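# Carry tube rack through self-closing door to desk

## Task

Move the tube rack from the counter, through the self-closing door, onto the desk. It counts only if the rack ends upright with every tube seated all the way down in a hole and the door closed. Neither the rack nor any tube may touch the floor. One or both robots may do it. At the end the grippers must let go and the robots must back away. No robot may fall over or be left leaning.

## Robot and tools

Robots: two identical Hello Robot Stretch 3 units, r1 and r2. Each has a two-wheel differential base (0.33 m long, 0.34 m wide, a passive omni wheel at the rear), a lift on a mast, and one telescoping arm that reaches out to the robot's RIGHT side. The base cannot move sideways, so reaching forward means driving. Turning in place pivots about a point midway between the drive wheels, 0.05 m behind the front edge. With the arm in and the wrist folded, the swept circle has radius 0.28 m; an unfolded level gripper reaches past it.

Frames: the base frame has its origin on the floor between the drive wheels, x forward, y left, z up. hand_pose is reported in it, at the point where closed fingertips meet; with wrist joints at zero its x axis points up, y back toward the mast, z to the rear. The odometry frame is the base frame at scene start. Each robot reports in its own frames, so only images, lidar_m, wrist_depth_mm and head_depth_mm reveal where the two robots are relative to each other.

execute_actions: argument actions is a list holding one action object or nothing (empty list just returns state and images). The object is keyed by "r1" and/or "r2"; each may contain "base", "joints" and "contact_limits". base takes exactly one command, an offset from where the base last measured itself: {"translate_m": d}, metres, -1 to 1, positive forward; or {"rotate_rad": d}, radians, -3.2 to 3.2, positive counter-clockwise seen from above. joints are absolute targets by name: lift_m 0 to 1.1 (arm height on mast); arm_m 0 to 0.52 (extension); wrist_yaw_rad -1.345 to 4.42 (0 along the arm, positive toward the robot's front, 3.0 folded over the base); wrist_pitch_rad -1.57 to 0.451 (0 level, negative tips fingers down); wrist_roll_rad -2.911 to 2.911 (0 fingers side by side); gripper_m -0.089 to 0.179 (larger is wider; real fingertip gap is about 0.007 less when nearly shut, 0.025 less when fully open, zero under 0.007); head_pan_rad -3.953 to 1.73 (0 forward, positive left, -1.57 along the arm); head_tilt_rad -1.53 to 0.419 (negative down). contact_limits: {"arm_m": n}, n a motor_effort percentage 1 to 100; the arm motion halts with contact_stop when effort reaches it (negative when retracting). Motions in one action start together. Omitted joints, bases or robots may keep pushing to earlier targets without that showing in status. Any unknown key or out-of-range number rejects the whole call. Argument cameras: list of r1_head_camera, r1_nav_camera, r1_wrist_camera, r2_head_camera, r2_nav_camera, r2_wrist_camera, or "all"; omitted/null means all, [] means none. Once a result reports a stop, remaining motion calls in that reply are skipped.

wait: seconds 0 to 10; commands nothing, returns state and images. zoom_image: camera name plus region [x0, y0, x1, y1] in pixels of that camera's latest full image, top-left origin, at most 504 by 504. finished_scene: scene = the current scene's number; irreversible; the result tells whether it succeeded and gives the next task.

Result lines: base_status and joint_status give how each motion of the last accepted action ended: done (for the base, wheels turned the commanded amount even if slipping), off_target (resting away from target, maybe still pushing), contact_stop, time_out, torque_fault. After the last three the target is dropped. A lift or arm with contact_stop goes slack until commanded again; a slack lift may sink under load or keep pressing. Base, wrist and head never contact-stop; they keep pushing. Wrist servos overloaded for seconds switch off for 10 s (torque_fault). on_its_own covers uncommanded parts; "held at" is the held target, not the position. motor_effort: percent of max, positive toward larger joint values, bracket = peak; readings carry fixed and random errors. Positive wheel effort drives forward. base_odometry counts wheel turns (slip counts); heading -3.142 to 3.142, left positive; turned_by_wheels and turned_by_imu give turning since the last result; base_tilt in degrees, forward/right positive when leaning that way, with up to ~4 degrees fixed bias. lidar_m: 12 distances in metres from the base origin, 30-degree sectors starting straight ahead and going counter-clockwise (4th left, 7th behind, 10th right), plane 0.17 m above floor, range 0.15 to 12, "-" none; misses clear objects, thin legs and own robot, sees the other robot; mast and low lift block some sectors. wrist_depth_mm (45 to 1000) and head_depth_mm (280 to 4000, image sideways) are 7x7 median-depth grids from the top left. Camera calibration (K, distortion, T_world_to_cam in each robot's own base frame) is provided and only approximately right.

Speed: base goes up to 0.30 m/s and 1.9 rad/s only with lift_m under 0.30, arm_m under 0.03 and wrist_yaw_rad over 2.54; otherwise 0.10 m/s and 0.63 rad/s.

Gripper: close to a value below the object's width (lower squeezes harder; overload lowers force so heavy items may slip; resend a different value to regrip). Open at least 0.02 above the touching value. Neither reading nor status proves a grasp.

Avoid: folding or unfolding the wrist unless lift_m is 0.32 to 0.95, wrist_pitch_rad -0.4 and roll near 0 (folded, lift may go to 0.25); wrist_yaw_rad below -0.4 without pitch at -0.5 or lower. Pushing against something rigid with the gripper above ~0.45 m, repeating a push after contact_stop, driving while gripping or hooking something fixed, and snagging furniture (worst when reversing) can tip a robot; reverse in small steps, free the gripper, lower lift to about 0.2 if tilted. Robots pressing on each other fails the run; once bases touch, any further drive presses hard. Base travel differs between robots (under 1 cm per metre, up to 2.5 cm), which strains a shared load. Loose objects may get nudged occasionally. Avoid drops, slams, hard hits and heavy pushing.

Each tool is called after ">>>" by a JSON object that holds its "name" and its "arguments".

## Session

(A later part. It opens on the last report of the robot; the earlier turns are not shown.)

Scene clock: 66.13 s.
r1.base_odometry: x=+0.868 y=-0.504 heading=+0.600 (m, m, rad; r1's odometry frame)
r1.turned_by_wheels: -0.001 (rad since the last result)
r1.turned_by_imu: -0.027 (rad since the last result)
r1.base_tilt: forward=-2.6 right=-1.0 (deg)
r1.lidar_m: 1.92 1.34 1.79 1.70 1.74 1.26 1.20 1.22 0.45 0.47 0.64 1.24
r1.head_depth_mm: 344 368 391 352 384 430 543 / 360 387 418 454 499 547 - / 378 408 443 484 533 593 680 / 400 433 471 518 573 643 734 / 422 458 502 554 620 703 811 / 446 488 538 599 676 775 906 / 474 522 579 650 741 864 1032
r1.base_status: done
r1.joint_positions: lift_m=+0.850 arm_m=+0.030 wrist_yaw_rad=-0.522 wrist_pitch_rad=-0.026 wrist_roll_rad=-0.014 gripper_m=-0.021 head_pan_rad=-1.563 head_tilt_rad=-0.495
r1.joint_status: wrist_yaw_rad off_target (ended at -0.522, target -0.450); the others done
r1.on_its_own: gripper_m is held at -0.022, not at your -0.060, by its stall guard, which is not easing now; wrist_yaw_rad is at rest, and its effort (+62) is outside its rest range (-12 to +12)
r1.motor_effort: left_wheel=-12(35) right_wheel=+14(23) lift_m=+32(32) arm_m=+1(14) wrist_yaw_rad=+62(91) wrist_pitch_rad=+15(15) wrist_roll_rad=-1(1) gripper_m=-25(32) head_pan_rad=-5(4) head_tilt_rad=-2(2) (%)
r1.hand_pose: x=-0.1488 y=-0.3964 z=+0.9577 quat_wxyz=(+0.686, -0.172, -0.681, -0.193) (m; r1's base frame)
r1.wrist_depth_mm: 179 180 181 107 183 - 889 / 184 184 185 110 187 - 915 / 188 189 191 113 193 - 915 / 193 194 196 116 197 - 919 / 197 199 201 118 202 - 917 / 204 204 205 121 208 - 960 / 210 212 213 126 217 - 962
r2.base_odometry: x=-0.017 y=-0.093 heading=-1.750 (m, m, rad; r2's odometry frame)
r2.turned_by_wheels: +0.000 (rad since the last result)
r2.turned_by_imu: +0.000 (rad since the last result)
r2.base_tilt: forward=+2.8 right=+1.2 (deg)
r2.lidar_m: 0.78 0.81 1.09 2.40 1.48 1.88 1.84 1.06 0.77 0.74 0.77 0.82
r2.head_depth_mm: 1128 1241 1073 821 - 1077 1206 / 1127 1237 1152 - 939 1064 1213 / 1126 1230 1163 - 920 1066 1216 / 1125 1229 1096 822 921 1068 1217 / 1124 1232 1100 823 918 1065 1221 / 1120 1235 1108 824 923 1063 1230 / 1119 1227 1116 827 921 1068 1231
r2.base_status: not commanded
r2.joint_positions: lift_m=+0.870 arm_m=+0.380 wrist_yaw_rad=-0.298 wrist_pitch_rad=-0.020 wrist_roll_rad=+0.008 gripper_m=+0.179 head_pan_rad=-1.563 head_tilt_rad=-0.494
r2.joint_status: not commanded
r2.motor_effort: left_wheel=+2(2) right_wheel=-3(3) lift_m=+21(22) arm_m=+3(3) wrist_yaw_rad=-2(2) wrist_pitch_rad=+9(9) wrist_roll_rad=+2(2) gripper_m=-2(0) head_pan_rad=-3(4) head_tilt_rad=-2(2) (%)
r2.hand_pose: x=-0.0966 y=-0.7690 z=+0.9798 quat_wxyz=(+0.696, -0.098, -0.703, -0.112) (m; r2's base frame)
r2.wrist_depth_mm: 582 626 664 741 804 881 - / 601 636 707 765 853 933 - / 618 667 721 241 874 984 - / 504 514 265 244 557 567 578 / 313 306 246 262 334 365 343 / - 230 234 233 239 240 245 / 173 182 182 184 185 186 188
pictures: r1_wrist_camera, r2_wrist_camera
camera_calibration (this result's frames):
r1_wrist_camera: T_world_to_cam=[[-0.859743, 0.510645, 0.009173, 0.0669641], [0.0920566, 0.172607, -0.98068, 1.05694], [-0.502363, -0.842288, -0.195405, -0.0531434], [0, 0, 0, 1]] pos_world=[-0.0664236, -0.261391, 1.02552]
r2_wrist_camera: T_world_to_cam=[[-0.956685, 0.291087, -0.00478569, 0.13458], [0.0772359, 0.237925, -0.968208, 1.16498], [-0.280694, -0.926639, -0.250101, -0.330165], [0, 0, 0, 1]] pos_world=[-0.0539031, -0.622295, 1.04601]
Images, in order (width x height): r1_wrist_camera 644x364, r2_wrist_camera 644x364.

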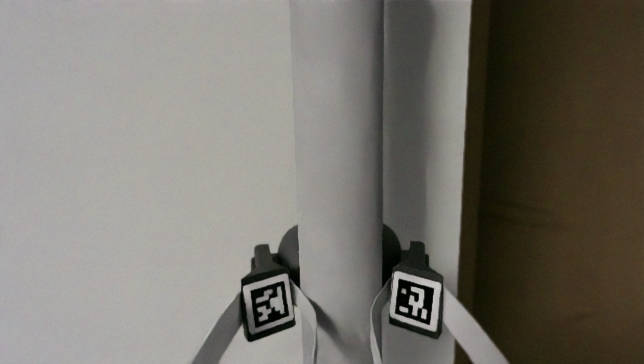

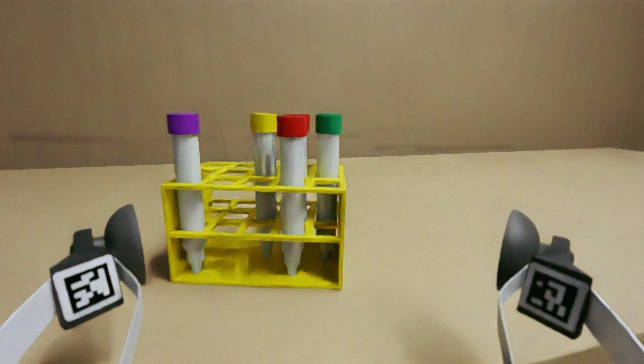

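>>> {"name": "execute_actions", "arguments": {"actions": [{"r1":{"base":{"rotate_rad":-0.45},"joints":{"arm_m":0.02,"wrist_yaw_rad":0.2}},"r2":{"base":{"translate_m":0.027},"joints":{"arm_m":0.455}}}], "cameras": []}}

>>> {"name": "execute_actions", "arguments": {"actions": [{"r1":{"base":{"translate_m":0.17},"joints":{"arm_m":0.0,"wrist_yaw_rad":-0.45}},"r2":{"base":{"translate_m":-0.018},"joints":{"arm_m":0.52}}}], "cameras": ["r2_wrist_camera"]}}

>>> {"name": "execute_actions", "arguments": {"actions": [{"r1":{"base":{"rotate_rad":-0.7},"joints":{"wrist_yaw_rad":0.64}},"r2":{"joints":{"gripper_m":0.09}}}], "cameras": []}}

>>> {"name": "execute_actions", "arguments": {"actions": [{"r1":{"base":{"rotate_rad":-0.55},"joints":{"wrist_yaw_rad":1.47}},"r2":{"joints":{"lift_m":0.92}}}], "cameras": []}}

>>> {"name": "execute_actions", "arguments": {"actions": [{"r1":{"base":{"rotate_rad":-0.6},"joints":{"wrist_yaw_rad":2.2}}}], "cameras": ["r1_nav_camera","r2_wrist_camera"]}}

Scene clock: 80.93 s.
r1.base_odometry: x=+0.868 y=-0.504 heading=+0.151 (m, m, rad; r1's odometry frame)
r1.turned_by_wheels: -0.449 (rad since the last result)
r1.turned_by_imu: -0.453 (rad since the last result)
r1.base_tilt: forward=-2.2 right=-1.0 (deg)
r1.lidar_m: 1.32 1.92 1.36 1.76 1.71 1.68 1.24 1.20 1.24 0.44 0.47 0.68
r1.head_depth_mm: 1086 1185 1321 1470 1611 1636 1364 / 1004 1104 1214 1361 1527 1626 1358 / 932 1013 1122 1240 1383 1539 1327 / 338 367 399 438 486 536 - / 340 297 323 357 399 440 626 / 341 369 403 442 489 551 628 / 342 371 404 444 492 553 632
r1.base_status: done
r1.joint_positions: lift_m=+0.850 arm_m=+0.020 wrist_yaw_rad=+0.238 wrist_pitch_rad=-0.023 wrist_roll_rad=-0.015 gripper_m=-0.021 head_pan_rad=-1.563 head_tilt_rad=-0.495
r1.joint_status: wrist_yaw_rad off_target (ended at +0.238, target +0.200); the others done
r1.on_its_own: gripper_m is held at -0.022, not at your -0.060, by its stall guard, which is not easing now; wrist_yaw_rad is at rest, and its effort (-33) is outside its rest range (-12 to +12)
r1.motor_effort: left_wheel=+11(11) right_wheel=-12(14) lift_m=+32(32) arm_m=+0(5) wrist_yaw_rad=-33(65) wrist_pitch_rad=+13(14) wrist_roll_rad=+0(1) gripper_m=-23(24) head_pan_rad=-5(5) head_tilt_rad=-2(2) (%)
r1.hand_pose: x=+0.0389 y=-0.4135 z=+0.9585 quat_wxyz=(+0.709, +0.092, -0.695, +0.076) (m; r1's base frame)
r1.wrist_depth_mm: 232 215 199 108 171 165 880 / 241 223 205 110 176 170 917 / 252 232 211 113 181 838 929 / 259 238 218 117 185 854 976 / 268 245 226 119 189 916 983 / 282 255 239 122 191 940 - / 290 264 239 126 203 961 -
r2.base_odometry: x=-0.022 y=-0.120 heading=-1.750 (m, m, rad; r2's odometry frame)
r2.turned_by_wheels: +0.000 (rad since the last result)
r2.turned_by_imu: +0.001 (rad since the last result)
r2.base_tilt: forward=+2.8 right=+1.3 (deg)
r2.lidar_m: 0.76 0.78 1.05 2.40 1.50 1.89 1.87 1.06 0.77 0.74 0.77 0.79
r2.head_depth_mm: 1128 1242 1075 807 - 1066 1208 / 1130 1237 1202 836 936 1066 1218 / 1129 1234 1253 837 919 1067 1217 / 1125 1235 1168 829 922 1066 1223 / 1123 1230 1101 823 917 1069 1218 / 1118 1228 1103 825 919 1069 1226 / 1118 1225 1115 828 920 1066 1227
r2.base_status: done
r2.joint_positions: lift_m=+0.870 arm_m=+0.455 wrist_yaw_rad=-0.298 wrist_pitch_rad=-0.020 wrist_roll_rad=+0.008 gripper_m=+0.179 head_pan_rad=-1.563 head_tilt_rad=-0.494
r2.joint_status: all done
r2.motor_effort: left_wheel=+2(8) right_wheel=-3(5) lift_m=+22(21) arm_m=+3(2) wrist_yaw_rad=-2(2) wrist_pitch_rad=+9(9) wrist_roll_rad=+2(2) gripper_m=+0(1) head_pan_rad=-2(3) head_tilt_rad=-2(2) (%)
r2.hand_pose: x=-0.0966 y=-0.8440 z=+0.9798 quat_wxyz=(+0.696, -0.098, -0.703, -0.112) (m; r2's base frame)
r2.wrist_depth_mm: 520 556 605 662 713 804 900 / 539 577 636 690 758 854 958 / 563 591 650 691 748 884 - / 501 512 203 186 181 557 578 / 318 331 165 193 174 361 344 / - 232 172 185 182 239 245 / 173 181 176 179 178 187 181
pictures: none
No camera images: the call's "cameras" was empty. Leave "cameras" out to get every camera's image.

Scene clock: 83.83 s.
r1.base_odometry: x=+1.036 y=-0.478 heading=+0.151 (m, m, rad; r1's odometry frame)
r1.turned_by_wheels: +0.000 (rad since the last result)
r1.turned_by_imu: +0.000 (rad since the last result)
r1.base_tilt: forward=-2.5 right=-1.0 (deg)
r1.lidar_m: 1.20 1.78 1.30 1.29 1.80 1.86 1.39 1.34 0.43 0.42 0.45 0.68
r1.head_depth_mm: 315 338 357 327 358 399 898 / 317 342 372 408 451 483 - / 319 345 375 412 457 511 578 / 322 348 379 416 460 517 589 / 324 351 382 420 465 523 596 / 326 353 386 424 471 529 604 / 328 357 389 428 476 536 612
r1.base_status: done
r1.joint_positions: lift_m=+0.850 arm_m=+0.003 wrist_yaw_rad=-0.475 wrist_pitch_rad=-0.022 wrist_roll_rad=-0.015 gripper_m=-0.021 head_pan_rad=-1.563 head_tilt_rad=-0.495
r1.joint_status: wrist_yaw_rad off_target (ended at -0.475, target -0.450); the others done
joint sent to its limit — the command would take r1.arm_m past its lower limit, so that joint was sent only as far as its limit.
r1.on_its_own: gripper_m is held at -0.022, not at your -0.060, by its stall guard, which is not easing now; wrist_yaw_rad is at rest, and its effort (+21) is outside its rest range (-12 to +12)
r1.motor_effort: left_wheel=-1(29) right_wheel=+5(22) lift_m=+32(32) arm_m=-3(9) wrist_yaw_rad=+21(92) wrist_pitch_rad=+12(13) wrist_roll_rad=+0(0) gripper_m=-21(28) head_pan_rad=-4(5) head_tilt_rad=-2(2) (%)
r1.hand_pose: x=-0.1383 y=-0.3754 z=+0.9588 quat_wxyz=(+0.691, -0.157, -0.684, -0.175) (m; r1's base frame)
r1.wrist_depth_mm: 146 156 170 108 - - 863 / 149 159 174 111 - - 888 / 152 163 178 113 - - 898 / 155 166 183 117 - - 919 / 158 168 185 119 - - 941 / 160 173 186 123 - - 958 / 164 177 197 126 - - -
r2.base_odometry: x=-0.019 y=-0.102 heading=-1.749 (m, m, rad; r2's odometry frame)
r2.turned_by_wheels: +0.000 (rad since the last result)
r2.turned_by_imu: +0.001 (rad since the last result)
r2.base_tilt: forward=+2.7 right=+1.2 (deg)
r2.lidar_m: 0.77 0.80 1.08 2.40 1.34 1.43 1.85 1.06 0.77 0.74 0.77 0.81
r2.head_depth_mm: 1127 1242 1078 808 - 1120 1211 / 1127 1229 1206 823 940 1068 1208 / 1128 1232 1266 823 920 1065 1217 / 1120 1231 1175 823 919 1068 1222 / 1118 1232 1099 823 920 1069 1224 / 1120 1229 1103 824 919 1066 1223 / 1117 1225 1110 829 922 1063 1229
r2.base_status: done
r2.joint_positions: lift_m=+0.870 arm_m=+0.520 wrist_yaw_rad=-0.299 wrist_pitch_rad=-0.020 wrist_roll_rad=+0.008 gripper_m=+0.179 head_pan_rad=-1.563 head_tilt_rad=-0.494
r2.joint_status: all done
r2.motor_effort: left_wheel=+2(3) right_wheel=-3(9) lift_m=+21(22) arm_m=+3(5) wrist_yaw_rad=-2(2) wrist_pitch_rad=+9(9) wrist_roll_rad=+3(2) gripper_m=-1(1) head_pan_rad=-2(2) head_tilt_rad=-2(2) (%)
r2.hand_pose: x=-0.0967 y=-0.9090 z=+0.9798 quat_wxyz=(+0.696, -0.098, -0.703, -0.112) (m; r2's base frame)
r2.wrist_depth_mm: 473 507 545 586 653 722 818 / 491 520 573 613 684 780 871 / 503 534 594 614 127 817 928 / 506 458 464 137 127 565 577 / 315 306 139 139 129 359 339 / - 120 126 147 116 113 243 / 173 166 129 135 137 172 180
pictures: r2_wrist_camera
camera_calibration (this result's frames):
r2_wrist_camera: T_world_to_cam=[[-0.956556, 0.291509, -0.00483677, 0.175663], [0.0773838, 0.237862, -0.968211, 1.19825], [-0.281091, -0.926523, -0.250087, -0.459833], [0, 0, 0, 1]] pos_world=[-0.0539489, -0.762273, 1.04601]
Images, in order (width x height): r2_wrist_camera 644x364.

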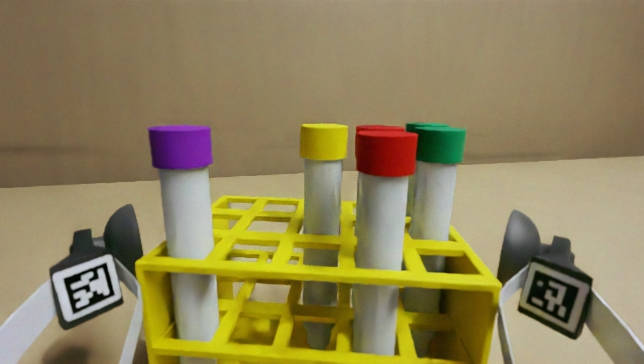

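Scene clock: 86.00 s.
r1.base_odometry: x=+1.036 y=-0.478 heading=-0.549 (m, m, rad; r1's odometry frame)
r1.turned_by_wheels: -0.700 (rad since the last result)
r1.turned_by_imu: -0.698 (rad since the last result)
r1.base_tilt: forward=-2.4 right=-0.9 (deg)
r1.lidar_m: 0.54 1.03 1.78 1.79 1.98 1.78 1.79 1.48 1.34 0.43 0.40 0.41
r1.head_depth_mm: 1063 1146 1232 1350 1474 1587 1309 / 1105 1190 1287 1409 1546 1640 1325 / 1140 1227 1344 1463 1621 1644 1323 / 1174 1278 1384 1509 1692 1644 1355 / 1221 1316 1436 1592 1764 1635 - / 1259 1369 1454 1559 451 485 423 / 310 330 356 304 323 359 489
r1.base_status: done
r1.joint_positions: lift_m=+0.850 arm_m=+0.003 wrist_yaw_rad=+0.652 wrist_pitch_rad=-0.020 wrist_roll_rad=-0.015 gripper_m=-0.021 head_pan_rad=-1.563 head_tilt_rad=-0.495
r1.joint_status: all done
r1.on_its_own: gripper_m is held at -0.022, not at your -0.060, by its stall guard, which is not easing now
r1.motor_effort: left_wheel=+7(8) right_wheel=-7(13) lift_m=+32(32) arm_m=-3(3) wrist_yaw_rad=-10(70) wrist_pitch_rad=+11(12) wrist_roll_rad=+0(0) gripper_m=-19(26) head_pan_rad=-5(5) head_tilt_rad=-2(2) (%)
r1.hand_pose: x=+0.1337 y=-0.3513 z=+0.9593 quat_wxyz=(+0.678, +0.231, -0.662, +0.221) (m; r1's base frame)
r1.wrist_depth_mm: 192 189 187 108 180 - 922 / 196 192 191 111 185 - 928 / 202 199 196 114 191 - 908 / 206 206 201 117 196 - 946 / 213 210 207 120 200 - 962 / 220 217 213 123 205 - 996 / 225 222 218 127 213 - -
r2.base_odometry: x=-0.019 y=-0.102 heading=-1.749 (m, m, rad; r2's odometry frame)
r2.turned_by_wheels: +0.000 (rad since the last result)
r2.turned_by_imu: +0.000 (rad since the last result)
r2.base_tilt: forward=+2.9 right=+1.4 (deg)
r2.lidar_m: 0.77 0.80 1.07 2.40 1.29 1.30 1.85 1.06 0.77 0.74 0.77 0.81
r2.head_depth_mm: 1129 1236 1074 809 - 1117 1217 / 1129 1236 1161 821 938 1069 1216 / 1128 1236 1265 821 919 1066 1213 / 1123 1233 1172 822 918 1063 1220 / 1117 1231 1097 826 920 1069 1220 / 1122 1229 1104 823 918 1068 1221 / 1124 1226 1117 829 922 1068 1229
r2.base_status: not commanded
r2.joint_positions: lift_m=+0.870 arm_m=+0.520 wrist_yaw_rad=-0.299 wrist_pitch_rad=-0.020 wrist_roll_rad=+0.009 gripper_m=+0.094 head_pan_rad=-1.563 head_tilt_rad=-0.494
r2.joint_status: gripper_m off_target (ended at +0.094, target +0.090)
r2.motor_effort: left_wheel=+3(3) right_wheel=-3(3) lift_m=+23(22) arm_m=+3(3) wrist_yaw_rad=-1(2) wrist_pitch_rad=+9(9) wrist_roll_rad=+2(2) gripper_m=-27(100) head_pan_rad=-3(4) head_tilt_rad=-2(2) (%)
r2.hand_pose: x=-0.0967 y=-0.9090 z=+0.9799 quat_wxyz=(+0.695, -0.099, -0.703, -0.112) (m; r2's base frame)
r2.wrist_depth_mm: 473 504 550 596 658 728 817 / 493 518 576 615 687 772 845 / 511 536 595 623 134 813 914 / 509 514 201 146 136 558 567 / 316 138 138 141 140 364 340 / 241 139 155 150 126 - 243 / 173 173 148 134 131 182 189
pictures: none
No camera images: the call's "cameras" was empty. Leave "cameras" out to get every camera's image.

Scene clock: 87.87 s.
r1.base_odometry: x=+1.036 y=-0.478 heading=-1.099 (m, m, rad; r1's odometry frame)
r1.turned_by_wheels: -0.550 (rad since the last result)
r1.turned_by_imu: -0.546 (rad since the last result)
r1.base_tilt: forward=-2.4 right=-1.0 (deg)
r1.lidar_m: 0.34 0.47 1.01 1.78 1.79 1.30 1.79 1.79 1.51 1.34 0.34 0.33
r1.head_depth_mm: 1230 1336 1482 1648 1850 1628 1326 / 1199 1303 1423 1578 1765 1629 1339 / 1171 1271 1390 1532 1691 1643 1340 / 1147 1238 1338 1479 1643 1645 1319 / 1110 1208 1303 1431 1601 1641 1325 / 1081 1168 1268 1395 1534 1634 1329 / 1059 1144 1239 1346 1488 1588 1323
r1.base_status: done
r1.joint_positions: lift_m=+0.850 arm_m=+0.003 wrist_yaw_rad=+1.453 wrist_pitch_rad=-0.019 wrist_roll_rad=-0.015 gripper_m=-0.021 head_pan_rad=-1.563 head_tilt_rad=-0.495
r1.joint_status: all done
r1.on_its_own: gripper_m is held at -0.022, not at your -0.060, by its stall guard, which is not easing now; wrist_yaw_rad is at rest, and its effort (+15) is outside its rest range (-12 to +12)
r1.motor_effort: left_wheel=+1(14) right_wheel=-2(12) lift_m=+32(32) arm_m=-4(4) wrist_yaw_rad=+15(77) wrist_pitch_rad=+10(11) wrist_roll_rad=+0(0) gripper_m=-21(25) head_pan_rad=-4(5) head_tilt_rad=-2(2) (%)
r1.hand_pose: x=+0.2326 y=-0.1782 z=+0.9597 quat_wxyz=(+0.537, +0.471, -0.520, +0.468) (m; r1's base frame)
r1.wrist_depth_mm: 266 237 210 108 172 160 - / 278 245 215 111 176 163 - / 287 253 223 114 180 168 - / 302 260 229 118 185 173 - / 312 269 238 120 188 177 - / 327 281 254 123 188 182 - / 342 291 254 127 203 - -
r2.base_odometry: x=-0.019 y=-0.102 heading=-1.749 (m, m, rad; r2's odometry frame)
r2.turned_by_wheels: +0.000 (rad since the last result)
r2.turned_by_imu: +0.000 (rad since the last result)
r2.base_tilt: forward=+2.8 right=+1.3 (deg)
r2.lidar_m: 0.78 0.80 1.07 2.39 1.43 1.31 1.85 1.06 0.77 0.74 0.77 0.81
r2.head_depth_mm: 1130 1242 1145 - 936 1067 1211 / 1127 1234 - 828 918 1065 1213 / 1124 1235 - 822 923 1070 1212 / 1124 1235 1096 823 920 1069 1218 / 1126 1235 1104 823 921 1067 1222 / 1121 1226 1102 823 920 1065 1223 / 1118 1227 1113 828 920 1070 1219
r2.base_status: not commanded
r2.joint_positions: lift_m=+0.920 arm_m=+0.520 wrist_yaw_rad=-0.299 wrist_pitch_rad=-0.028 wrist_roll_rad=+0.010 gripper_m=+0.097 head_pan_rad=-1.563 head_tilt_rad=-0.495
r2.joint_status: all done
r2.on_its_own: gripper_m is held at +0.096, not at your +0.090, by its stall guard, which is not easing now
r2.motor_effort: left_wheel=+2(4) right_wheel=-3(5) lift_m=+35(36) arm_m=+2(3) wrist_yaw_rad=-1(3) wrist_pitch_rad=+13(14) wrist_roll_rad=+2(2) gripper_m=-20(28) head_pan_rad=-3(3) head_tilt_rad=-2(2) (%)
r2.hand_pose: x=-0.0968 y=-0.9088 z=+1.0270 quat_wxyz=(+0.695, -0.096, -0.704, -0.115) (m; r2's base frame)
r2.wrist_depth_mm: 474 507 549 592 648 726 817 / 486 525 568 622 680 767 848 / 507 538 569 634 690 800 913 / 525 564 554 165 159 724 762 / 422 463 141 152 152 478 452 / 308 - 148 165 156 - 327 / 244 243 152 170 143 252 255
pictures: none
No camera images: the call's "cameras" was empty. Leave "cameras" out to get every camera's image.

Scene clock: 89.77 s.
r1.base_odometry: x=+1.036 y=-0.478 heading=-1.699 (m, m, rad; r1's odometry frame)
r1.turned_by_wheels: -0.600 (rad since the last result)
r1.turned_by_imu: -0.596 (rad since the last result)
r1.base_tilt: forward=-2.5 right=-1.0 (deg)
r1.lidar_m: 0.24 0.25 0.34 0.95 1.63 1.78 1.30 1.79 1.78 1.57 1.34 0.25
r1.head_depth_mm: 1590 1702 1812 1959 2051 1637 1318 / 1715 1858 1973 2141 2132 1646 1327 / 1846 2001 2171 2350 2146 1626 1350 / 1685 1840 1992 2170 2173 1637 1331 / 1520 1629 1756 1905 1997 1651 1332 / 1374 1467 1570 1690 1838 1654 1337 / 1262 1332 1408 1520 1624 1646 1330
r1.base_status: done
r1.joint_positions: lift_m=+0.850 arm_m=+0.003 wrist_yaw_rad=+2.157 wrist_pitch_rad=-0.018 wrist_roll_rad=-0.015 gripper_m=-0.021 head_pan_rad=-1.563 head_tilt_rad=-0.495
r1.joint_status: wrist_yaw_rad off_target (ended at +2.157, target +2.200)
r1.on_its_own: gripper_m is held at -0.022, not at your -0.060, by its stall guard, which is not easing now; wrist_yaw_rad is at rest, and its effort (+37) is outside its rest range (-12 to +12)
r1.motor_effort: left_wheel=-2(11) right_wheel=+0(11) lift_m=+32(32) arm_m=-5(5) wrist_yaw_rad=+37(81) wrist_pitch_rad=+10(10) wrist_roll_rad=+0(0) gripper_m=-23(25) head_pan_rad=-4(4) head_tilt_rad=-2(2) (%)
r1.hand_pose: x=+0.1918 y=-0.0067 z=+0.9598 quat_wxyz=(+0.343, +0.621, -0.326, +0.625) (m; r1's base frame)
r1.wrist_depth_mm: 379 293 237 108 167 149 - / 398 308 245 111 171 153 - / 420 323 254 114 175 156 - / 447 334 262 117 179 159 - / 475 346 274 120 181 162 - / 508 366 293 123 180 165 - / 543 383 291 127 193 167 -
r2.base_odometry: x=-0.019 y=-0.102 heading=-1.749 (m, m, rad; r2's odometry frame)
r2.turned_by_wheels: +0.000 (rad since the last result)
r2.turned_by_imu: +0.000 (rad since the last result)
r2.base_tilt: forward=+2.9 right=+1.2 (deg)
r2.lidar_m: 0.77 0.80 1.07 2.40 1.43 1.38 1.85 1.06 0.77 0.74 0.77 0.81
r2.head_depth_mm: 1128 1237 1147 - 937 1065 1210 / 1126 1237 - 829 920 1069 1214 / 1125 1234 - 823 919 1069 1217 / 1123 1233 1091 821 919 1070 1218 / 1120 1232 1098 822 920 1068 1220 / 1125 1225 1105 820 919 1067 1223 / 1119 1228 1114 828 920 1069 1221
r2.base_status: not commanded
r2.joint_positions: lift_m=+0.920 arm_m=+0.520 wrist_yaw_rad=-0.299 wrist_pitch_rad=-0.028 wrist_roll_rad=+0.010 gripper_m=+0.097 head_pan_rad=-1.563 head_tilt_rad=-0.495
r2.joint_status: not commanded
r2.on_its_own: gripper_m is held at +0.096, not at your +0.090, by its stall guard, which is not easing now
r2.motor_effort: left_wheel=+2(2) right_wheel=-3(3) lift_m=+35(35) arm_m=+1(2) wrist_yaw_rad=-1(1) wrist_pitch_rad=+13(13) wrist_roll_rad=+2(2) gripper_m=-20(20) head_pan_rad=-2(3) head_tilt_rad=-2(1) (%)
r2.hand_pose: x=-0.0968 y=-0.9088 z=+1.0270 quat_wxyz=(+0.695, -0.096, -0.704, -0.115) (m; r2's base frame)
r2.wrist_depth_mm: 470 502 544 591 650 718 802 / 489 517 579 619 683 764 861 / 507 549 585 630 684 795 908 / 530 554 556 165 159 746 738 / 422 457 141 152 152 488 458 / 309 - 149 164 156 - 326 / 243 244 152 169 143 251 254
pictures: r1_nav_camera (sideways: a quarter turn counterclockwise sets it upright), r2_wrist_camera
camera_calibration (this result's frames):
r1_nav_camera: T_world_to_cam=[[0.0055608, -0.471022, 0.882104, -1.11033], [-0.99954, -0.0289128, -0.00913765, 0.070436], [0.0298082, -0.881647, -0.470967, 0.567531], [0, 0, 0, 1]] pos_world=[0.0596609, -0.0205926, 1.24736]
r2_wrist_camera: T_world_to_cam=[[-0.956326, 0.292234, -0.00628837, 0.177928], [0.0813274, 0.245354, -0.966016, 1.24885], [-0.28076, -0.924338, -0.258405, -0.437335], [0, 0, 0, 1]] pos_world=[-0.054194, -0.762652, 1.09451]
Images, in order (width x height): r1_nav_camera 672x504, r2_wrist_camera 644x364.

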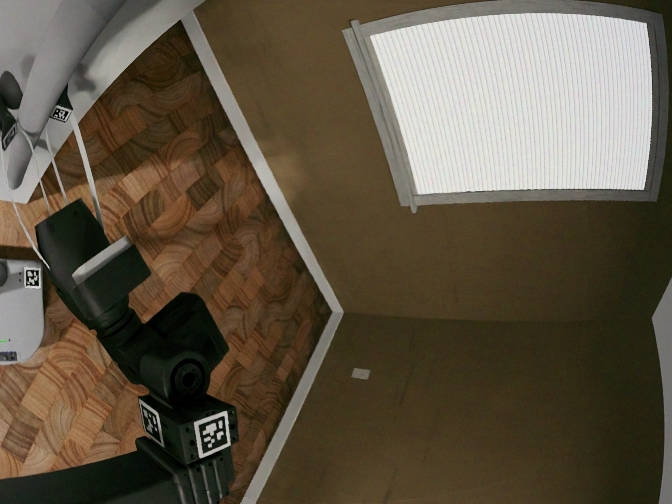

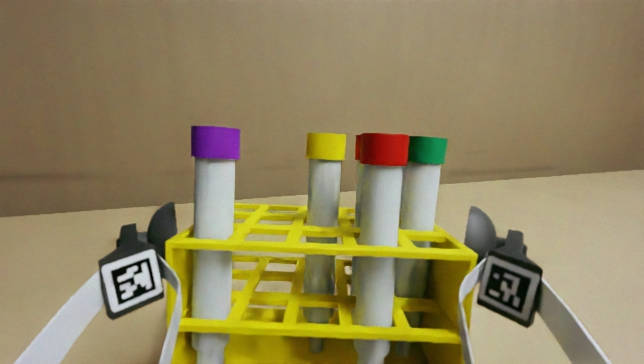

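Slightly tilted but stable.

>>> {"name": "execute_actions", "arguments": {"actions": [{"r1":{"base":{"translate_m":-0.15},"joints":{"wrist_yaw_rad":2.3}},"r2":{"joints":{"arm_m":0,"wrist_yaw_rad":1.9,"head_pan_rad":0,"head_tilt_rad":-0.8}}}], "cameras": []}}

>>> {"name": "execute_actions", "arguments": {"actions": [{"r2":{"base":{"rotate_rad":1.75}}}], "cameras": []}}

>>> {"name": "execute_actions", "arguments": {"actions": [{"r2":{"base":{"translate_m":1}}}], "cameras": []}}

>>> {"name": "execute_actions", "arguments": {"actions": [{"r2":{"base":{"translate_m":0.7}}}], "cameras": []}}

>>> {"name": "execute_actions", "arguments": {"actions": [{"r2":{"base":{"rotate_rad":1.65}}}], "cameras": ["r2_nav_camera"]}}

Scene clock: 105.70 s.
r1.base_odometry: x=+1.055 y=-0.330 heading=-1.699 (m, m, rad; r1's odometry frame)
r1.turned_by_wheels: +0.000 (rad since the last result)
r1.turned_by_imu: +0.002 (rad since the last result)
r1.base_tilt: forward=-2.4 right=-1.1 (deg)
r1.lidar_m: 0.21 0.24 0.39 1.08 1.67 1.67 1.15 1.68 1.68 1.70 1.45 0.21
r1.head_depth_mm: 1511 1609 1727 1846 1950 1636 1319 / 1626 1724 1863 2016 2064 1636 1336 / 1768 1892 2044 2209 2136 1634 1327 / 1816 1966 2127 2327 2143 1645 1358 / 1642 1761 1896 2065 2064 1638 1323 / 1491 1596 1703 1830 1920 1637 1327 / 1370 1451 1541 1641 1757 1641 1332
r1.base_status: done
r1.joint_positions: lift_m=+0.850 arm_m=+0.003 wrist_yaw_rad=+2.298 wrist_pitch_rad=-0.018 wrist_roll_rad=-0.015 gripper_m=-0.021 head_pan_rad=-1.563 head_tilt_rad=-0.495
r1.joint_status: all done
r1.on_its_own: gripper_m is held at -0.022, not at your -0.060, by its stall guard, which is not easing now
r1.motor_effort: left_wheel=+2(18) right_wheel=-5(11) lift_m=+32(32) arm_m=+0(5) wrist_yaw_rad=+2(93) wrist_pitch_rad=+10(10) wrist_roll_rad=+0(0) gripper_m=-20(26) head_pan_rad=-4(4) head_tilt_rad=-2(2) (%)
r1.hand_pose: x=+0.1698 y=+0.0223 z=+0.9599 quat_wxyz=(+0.298, +0.642, -0.281, +0.648) (m; r1's base frame)
r1.wrist_depth_mm: 847 607 329 108 168 136 114 / 876 670 340 111 172 137 115 / 888 718 357 114 175 140 117 / 915 820 369 117 179 143 119 / 942 902 395 119 178 145 123 / 956 962 491 122 174 148 126 / 978 985 431 127 198 149 131
r2.base_odometry: x=-0.019 y=-0.102 heading=-1.749 (m, m, rad; r2's odometry frame)
r2.turned_by_wheels: +0.000 (rad since the last result)
r2.turned_by_imu: +0.001 (rad since the last result)
r2.base_tilt: forward=+2.9 right=+1.0 (deg)
r2.lidar_m: 0.78 0.80 1.07 2.40 1.29 1.23 1.85 1.06 0.77 0.74 0.77 0.81
r2.head_depth_mm: 655 759 898 306 310 1228 1124 / 653 753 894 320 309 1187 1109 / 652 753 886 1059 315 333 1110 / 648 750 888 1049 335 1223 1116 / 647 747 881 1076 1342 1265 1114 / 644 744 877 1068 1349 1258 1118 / 641 739 872 1063 1352 1270 1121
r2.base_status: not commanded
r2.joint_positions: lift_m=+0.920 arm_m=+0.003 wrist_yaw_rad=+1.899 wrist_pitch_rad=-0.028 wrist_roll_rad=+0.010 gripper_m=+0.097 head_pan_rad=-0.007 head_tilt_rad=-0.790
r2.joint_status: all done
joint sent to its limit — the command would take r2.arm_m past its lower limit, so that joint was sent only as far as its limit.
r2.on_its_own: gripper_m is held at +0.096, not at your +0.090, by its stall guard, which is not easing now
r2.motor_effort: left_wheel=+2(2) right_wheel=-3(3) lift_m=+35(35) arm_m=-3(5) wrist_yaw_rad=+1(4) wrist_pitch_rad=+13(13) wrist_roll_rad=+2(2) gripper_m=-20(19) head_pan_rad=+3(31) head_tilt_rad=-3(16) (%)
r2.hand_pose: x=+0.2205 y=-0.0655 z=+1.0270 quat_wxyz=(+0.418, +0.583, -0.405, +0.566) (m; r2's base frame)
r2.wrist_depth_mm: 905 845 762 682 632 580 545 / 990 870 796 715 661 607 562 / - 920 790 746 660 635 586 / - 970 830 163 158 648 605 / - - 141 152 153 651 629 / - - 148 165 156 - 645 / - - 150 170 143 738 670
pictures: none
No camera images: the call's "cameras" was empty. Leave "cameras" out to get every camera's image.

Scene clock: 109.47 s.
r1.base_odometry: x=+1.055 y=-0.330 heading=-1.699 (m, m, rad; r1's odometry frame)
r1.turned_by_wheels: +0.000 (rad since the last result)
r1.turned_by_imu: +0.001 (rad since the last result)
r1.base_tilt: forward=-2.4 right=-0.9 (deg)
r1.lidar_m: 0.21 0.24 0.39 1.08 1.67 1.68 1.27 1.68 1.68 1.70 1.45 0.21
r1.head_depth_mm: 1500 1605 1707 1830 1946 1639 1324 / 1638 1744 1868 2009 2071 1639 1331 / 1763 1887 2079 2211 2148 1628 1319 / 1821 1957 2119 2314 2178 1633 1364 / 1641 1763 1912 2052 2073 1632 1320 / 1485 1591 1699 1839 1944 1646 1326 / 1364 1448 1540 1646 1758 1641 1317
r1.base_status: not commanded
r1.joint_positions: lift_m=+0.850 arm_m=+0.003 wrist_yaw_rad=+2.298 wrist_pitch_rad=-0.018 wrist_roll_rad=-0.015 gripper_m=-0.021 head_pan_rad=-1.563 head_tilt_rad=-0.495
r1.joint_status: not commanded
r1.on_its_own: gripper_m is held at -0.022, not at your -0.060, by its stall guard, which is not easing now
r1.motor_effort: left_wheel=+1(2) right_wheel=-5(5) lift_m=+32(32) arm_m=+0(0) wrist_yaw_rad=+2(2) wrist_pitch_rad=+10(10) wrist_roll_rad=+0(0) gripper_m=-20(20) head_pan_rad=-4(4) head_tilt_rad=-2(2) (%)
r1.hand_pose: x=+0.1698 y=+0.0223 z=+0.9599 quat_wxyz=(+0.298, +0.642, -0.281, +0.648) (m; r1's base frame)
r1.wrist_depth_mm: 840 609 327 108 169 135 113 / 879 663 342 111 171 138 115 / 891 713 359 113 175 140 117 / 928 798 374 117 180 143 119 / 920 876 395 119 179 145 123 / 931 991 494 123 174 148 126 / 977 992 434 126 197 149 130
r2.base_odometry: x=-0.019 y=-0.102 heading=+0.000 (m, m, rad; r2's odometry frame)
r2.turned_by_wheels: +1.750 (rad since the last result)
r2.turned_by_imu: +1.747 (rad since the last result)
r2.base_tilt: forward=+2.8 right=+1.3 (deg)
r2.lidar_m: 2.40 1.23 1.61 1.85 0.91 0.75 0.74 0.82 0.78 0.78 0.85 1.32
r2.head_depth_mm: 2018 2282 2033 303 310 1226 1130 / 2058 2318 2040 317 309 1188 1111 / 2082 2338 2039 1686 314 333 1114 / 2113 2375 2048 1689 335 1222 1113 / 2134 2425 2052 1700 1469 1257 1112 / 2152 2439 2067 1697 1453 1261 1122 / 2198 2449 2072 1663 1454 1271 1123
r2.base_status: done
r2.joint_positions: lift_m=+0.920 arm_m=+0.003 wrist_yaw_rad=+1.899 wrist_pitch_rad=-0.028 wrist_roll_rad=+0.010 gripper_m=+0.097 head_pan_rad=-0.007 head_tilt_rad=-0.790
r2.joint_status: not commanded
r2.on_its_own: gripper_m is held at +0.096, not at your +0.090, by its stall guard, which is not easing now
r2.motor_effort: left_wheel=-4(9) right_wheel=+3(7) lift_m=+35(36) arm_m=-3(4) wrist_yaw_rad=+1(1) wrist_pitch_rad=+13(13) wrist_roll_rad=+2(2) gripper_m=-19(20) head_pan_rad=+2(2) head_tilt_rad=-4(3) (%)
r2.hand_pose: x=+0.2205 y=-0.0655 z=+1.0270 quat_wxyz=(+0.418, +0.583, -0.405, +0.566) (m; r2's base frame)
r2.wrist_depth_mm: - - - - - - - / - - - - - - - / - - - - - - - / - - - 164 159 - - / - - 141 152 152 - - / - - 148 165 157 - - / - - 150 170 143 - -
pictures: none
No camera images: the call's "cameras" was empty. Leave "cameras" out to get every camera's image.

Scene clock: 120.63 s.
r1.base_odometry: x=+1.055 y=-0.330 heading=-1.699 (m, m, rad; r1's odometry frame)
r1.turned_by_wheels: +0.000 (rad since the last result)
r1.turned_by_imu: +0.003 (rad since the last result)
r1.base_tilt: forward=-2.5 right=-1.0 (deg)
r1.lidar_m: 0.21 0.24 0.39 1.08 1.67 1.68 1.94 0.61 0.72 1.70 1.45 0.21
r1.head_depth_mm: 1502 1599 1698 1850 1945 1636 1323 / 1622 1736 1882 2026 2077 1644 1328 / 1754 1895 2059 2231 2160 1646 1320 / 1815 1945 2130 2337 2149 1645 1371 / 1648 1766 1899 2075 2074 1634 1327 / 1489 1583 1708 1828 1945 1642 1333 / 1363 1451 1541 1644 1751 1652 1333
r1.base_status: not commanded
r1.joint_positions: lift_m=+0.850 arm_m=+0.003 wrist_yaw_rad=+2.298 wrist_pitch_rad=-0.018 wrist_roll_rad=-0.015 gripper_m=-0.021 head_pan_rad=-1.563 head_tilt_rad=-0.495
r1.joint_status: not commanded
r1.on_its_own: gripper_m is held at -0.022, not at your -0.060, by its stall guard, which is not easing now
r1.motor_effort: left_wheel=+1(1) right_wheel=-5(5) lift_m=+32(32) arm_m=+0(0) wrist_yaw_rad=+2(2) wrist_pitch_rad=+10(10) wrist_roll_rad=+0(0) gripper_m=-20(19) head_pan_rad=-4(4) head_tilt_rad=-1(2) (%)
r1.hand_pose: x=+0.1698 y=+0.0223 z=+0.9599 quat_wxyz=(+0.298, +0.642, -0.281, +0.648) (m; r1's base frame)
r1.wrist_depth_mm: 852 603 327 108 168 136 113 / 893 667 339 111 172 138 115 / 898 732 354 114 176 140 116 / 903 819 370 117 179 142 119 / 956 882 401 120 179 145 123 / 914 934 493 123 174 148 126 / 975 - 435 126 197 149 130
r2.base_odometry: x=+0.981 y=-0.102 heading=+0.000 (m, m, rad; r2's odometry frame)
r2.turned_by_wheels: +0.000 (rad since the last result)
r2.turned_by_imu: +0.002 (rad since the last result)
r2.base_tilt: forward=+3.0 right=+1.5 (deg)
r2.lidar_m: 1.41 1.55 0.85 0.72 1.86 1.73 1.72 1.15 0.93 0.93 1.02 1.42
r2.head_depth_mm: 1177 1350 1585 303 310 1222 1127 / 1192 1365 1612 317 309 1187 1106 / 1198 1395 1642 1692 314 333 1114 / 1213 1418 1665 1690 336 1223 1111 / 1227 1440 1711 1696 1467 1260 1119 / 1253 1466 1743 1703 1455 1262 1115 / 1270 1490 1777 1704 1455 1269 1120
r2.base_status: done
r2.joint_positions: lift_m=+0.920 arm_m=+0.003 wrist_yaw_rad=+1.899 wrist_pitch_rad=-0.028 wrist_roll_rad=+0.010 gripper_m=+0.097 head_pan_rad=-0.007 head_tilt_rad=-0.790
r2.joint_status: not commanded
r2.on_its_own: gripper_m is held at +0.096, not at your +0.090, by its stall guard, which is not easing now
r2.motor_effort: left_wheel=-5(5) right_wheel=+3(9) lift_m=+35(36) arm_m=-4(4) wrist_yaw_rad=+0(0) wrist_pitch_rad=+13(13) wrist_roll_rad=+2(2) gripper_m=-20(19) head_pan_rad=+2(3) head_tilt_rad=-3(3) (%)
r2.hand_pose: x=+0.2205 y=-0.0655 z=+1.0270 quat_wxyz=(+0.418, +0.583, -0.405, +0.566) (m; r2's base frame)
r2.wrist_depth_mm: - - - - - - - / - - - - - - 994 / - - - - - - - / - - - 165 159 - - / - - 141 152 152 - - / - - 149 164 156 - - / - - 150 170 143 - -
pictures: none
No camera images: the call's "cameras" was empty. Leave "cameras" out to get every camera's image.

Scene clock: 128.80 s.
r1.base_odometry: x=+1.055 y=-0.330 heading=-1.699 (m, m, rad; r1's odometry frame)
r1.turned_by_wheels: +0.000 (rad since the last result)
r1.turned_by_imu: +0.002 (rad since the last result)
r1.base_tilt: forward=-2.3 right=-1.1 (deg)
r1.lidar_m: 0.21 0.24 0.39 1.08 1.67 1.67 1.94 1.68 1.68 0.80 1.45 0.21
r1.head_depth_mm: 1503 1605 1727 1848 1966 1635 1322 / 1620 1731 1855 2008 2065 1658 1326 / 1748 1884 2008 2202 2130 1644 1254 / 1798 1953 704 2356 2153 1444 1198 / 1621 810 717 877 1982 1483 1197 / 668 1560 1074 1830 1927 1655 1321 / 1354 1448 1535 1638 1769 1662 1327
r1.base_status: not commanded
r1.joint_positions: lift_m=+0.850 arm_m=+0.003 wrist_yaw_rad=+2.298 wrist_pitch_rad=-0.018 wrist_roll_rad=-0.015 gripper_m=-0.021 head_pan_rad=-1.563 head_tilt_rad=-0.495
r1.joint_status: not commanded
r1.on_its_own: gripper_m is held at -0.022, not at your -0.060, by its stall guard, which is not easing now
r1.motor_effort: left_wheel=+1(2) right_wheel=-5(5) lift_m=+32(32) arm_m=+1(0) wrist_yaw_rad=+2(2) wrist_pitch_rad=+10(10) wrist_roll_rad=+0(0) gripper_m=-20(20) head_pan_rad=-5(5) head_tilt_rad=-2(2) (%)
r1.hand_pose: x=+0.1698 y=+0.0223 z=+0.9599 quat_wxyz=(+0.298, +0.642, -0.281, +0.648) (m; r1's base frame)
r1.wrist_depth_mm: 832 608 325 108 168 136 113 / 866 679 343 111 172 138 115 / 895 728 355 114 176 141 117 / 900 809 371 117 180 143 119 / 936 882 396 119 180 146 123 / 959 965 491 123 173 149 126 / 959 971 429 126 198 149 131
r2.base_odometry: x=+1.681 y=-0.102 heading=+0.000 (m, m, rad; r2's odometry frame)
r2.turned_by_wheels: +0.000 (rad since the last result)
r2.turned_by_imu: +0.001 (rad since the last result)
r2.base_tilt: forward=+2.8 right=+1.4 (deg)
r2.lidar_m: 0.72 0.79 1.23 1.57 0.94 2.43 2.41 1.29 1.05 1.04 0.89 0.73
r2.head_depth_mm: 571 667 782 303 310 1227 1127 / 583 666 750 317 309 1188 1113 / 596 685 795 967 314 333 1111 / 605 698 812 990 336 1226 1114 / 614 708 824 1044 1332 1259 1115 / 623 721 844 1068 1365 1267 1118 / 632 735 887 1101 1378 1266 1120
r2.base_status: done
r2.joint_positions: lift_m=+0.920 arm_m=+0.003 wrist_yaw_rad=+1.899 wrist_pitch_rad=-0.028 wrist_roll_rad=+0.010 gripper_m=+0.097 head_pan_rad=-0.007 head_tilt_rad=-0.790
r2.joint_status: not commanded
r2.on_its_own: gripper_m is held at +0.096, not at your +0.090, by its stall guard, which is not easing now
r2.motor_effort: left_wheel=-4(6) right_wheel=+3(8) lift_m=+35(35) arm_m=-4(3) wrist_yaw_rad=+0(1) wrist_pitch_rad=+13(13) wrist_roll_rad=+2(2) gripper_m=-20(19) head_pan_rad=+2(3) head_tilt_rad=-3(3) (%)
r2.hand_pose: x=+0.2205 y=-0.0655 z=+1.0270 quat_wxyz=(+0.418, +0.583, -0.405, +0.566) (m; r2's base frame)
r2.wrist_depth_mm: - 933 756 653 575 512 461 / - 988 815 683 595 520 475 / - - 812 698 592 541 492 / - - 819 165 159 564 503 / - - 142 152 152 572 521 / - - 149 165 156 - 541 / - - 150 169 143 621 544
pictures: none
No camera images: the call's "cameras" was empty. Leave "cameras" out to get every camera's image.

Scene clock: 132.40 s.
r1.base_odometry: x=+1.055 y=-0.330 heading=-1.699 (m, m, rad; r1's odometry frame)
r1.turned_by_wheels: +0.000 (rad since the last result)
r1.turned_by_imu: +0.001 (rad since the last result)
r1.base_tilt: forward=-2.3 right=-0.9 (deg)
r1.lidar_m: 0.21 0.24 0.39 1.08 1.68 1.67 1.94 1.68 1.68 0.93 1.45 0.21
r1.head_depth_mm: 1507 1605 1697 1830 1954 1621 1324 / 1616 1737 1866 2006 2084 1647 1326 / 1717 1826 1985 2224 2137 1643 1328 / 1713 1937 963 2257 1990 1347 1270 / 1561 857 1875 2066 2082 1436 1290 / 1507 1586 990 1826 1925 1644 1326 / 1372 1452 1514 833 1764 1661 1322
r1.base_status: not commanded
r1.joint_positions: lift_m=+0.850 arm_m=+0.003 wrist_yaw_rad=+2.298 wrist_pitch_rad=-0.018 wrist_roll_rad=-0.015 gripper_m=-0.021 head_pan_rad=-1.563 head_tilt_rad=-0.495
r1.joint_status: not commanded
r1.on_its_own: gripper_m is held at -0.022, not at your -0.060, by its stall guard, which is not easing now
r1.motor_effort: left_wheel=+1(2) right_wheel=-5(5) lift_m=+32(32) arm_m=+1(1) wrist_yaw_rad=+1(2) wrist_pitch_rad=+10(10) wrist_roll_rad=+0(0) gripper_m=-20(20) head_pan_rad=-5(4) head_tilt_rad=-2(2) (%)
r1.hand_pose: x=+0.1698 y=+0.0223 z=+0.9599 quat_wxyz=(+0.298, +0.642, -0.281, +0.648) (m; r1's base frame)
r1.wrist_depth_mm: 849 610 326 108 168 136 114 / 883 671 340 111 171 138 115 / 881 734 357 114 176 140 117 / 891 796 373 117 179 143 119 / 954 881 395 120 179 146 123 / 939 965 494 122 174 148 126 / 977 - 433 126 198 149 131
r2.base_odometry: x=+1.681 y=-0.102 heading=+1.650 (m, m, rad; r2's odometry frame)
r2.turned_by_wheels: +1.650 (rad since the last result)
r2.turned_by_imu: +1.647 (rad since the last result)
r2.base_tilt: forward=+2.7 right=+1.3 (deg)
r2.lidar_m: 1.57 0.89 2.41 2.18 1.22 1.04 1.04 0.85 0.72 0.72 0.82 1.39
r2.head_depth_mm: 1315 1498 1752 303 310 1225 1125 / 1405 1563 1804 317 309 1184 1114 / 3203 2560 2026 1683 314 333 1112 / 3178 2568 2055 1698 336 1227 1113 / 3240 2603 2046 1702 1455 1264 1112 / 3344 2609 2071 1659 1425 1263 1118 / 3413 2334 1041 1667 1398 1267 1116
r2.base_status: done
r2.joint_positions: lift_m=+0.920 arm_m=+0.003 wrist_yaw_rad=+1.899 wrist_pitch_rad=-0.028 wrist_roll_rad=+0.010 gripper_m=+0.097 head_pan_rad=-0.007 head_tilt_rad=-0.790
r2.joint_status: not commanded
r2.on_its_own: gripper_m is held at +0.096, not at your +0.090, by its stall guard, which is not easing now
r2.motor_effort: left_wheel=-4(9) right_wheel=+3(8) lift_m=+35(35) arm_m=-3(3) wrist_yaw_rad=+1(1) wrist_pitch_rad=+13(13) wrist_roll_rad=+2(2) gripper_m=-20(19) head_pan_rad=+3(3) head_tilt_rad=-3(3) (%)
r2.hand_pose: x=+0.2205 y=-0.0655 z=+1.0270 quat_wxyz=(+0.418, +0.583, -0.405, +0.566) (m; r2's base frame)
r2.wrist_depth_mm: - - 871 - - - - / - - - - - - - / - 876 869 - - - - / - - 886 163 159 - - / - - 141 152 153 - - / - - 149 165 156 - - / - - 150 170 143 - -
pictures: r2_nav_camera (sideways: a quarter turn counterclockwise sets it upright)
camera_calibration (this result's frames):
r2_nav_camera: T_world_to_cam=[[0.698661, -0.0300062, 0.714823, -0.887735], [0.00848784, -0.998702, -0.0502186, 0.116345], [0.715402, 0.0411531, -0.6975, 0.856306], [0, 0, 0, 1]] pos_world=[0.0066356, 0.0543171, 1.23769]
Images, in order (width x height): r2_nav_camera 672x504.

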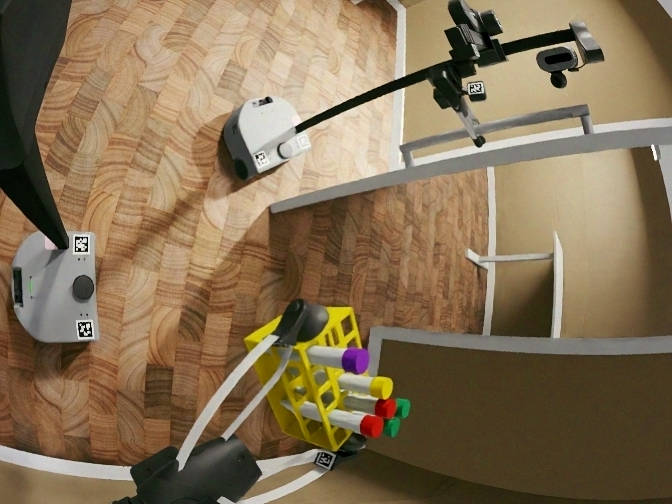

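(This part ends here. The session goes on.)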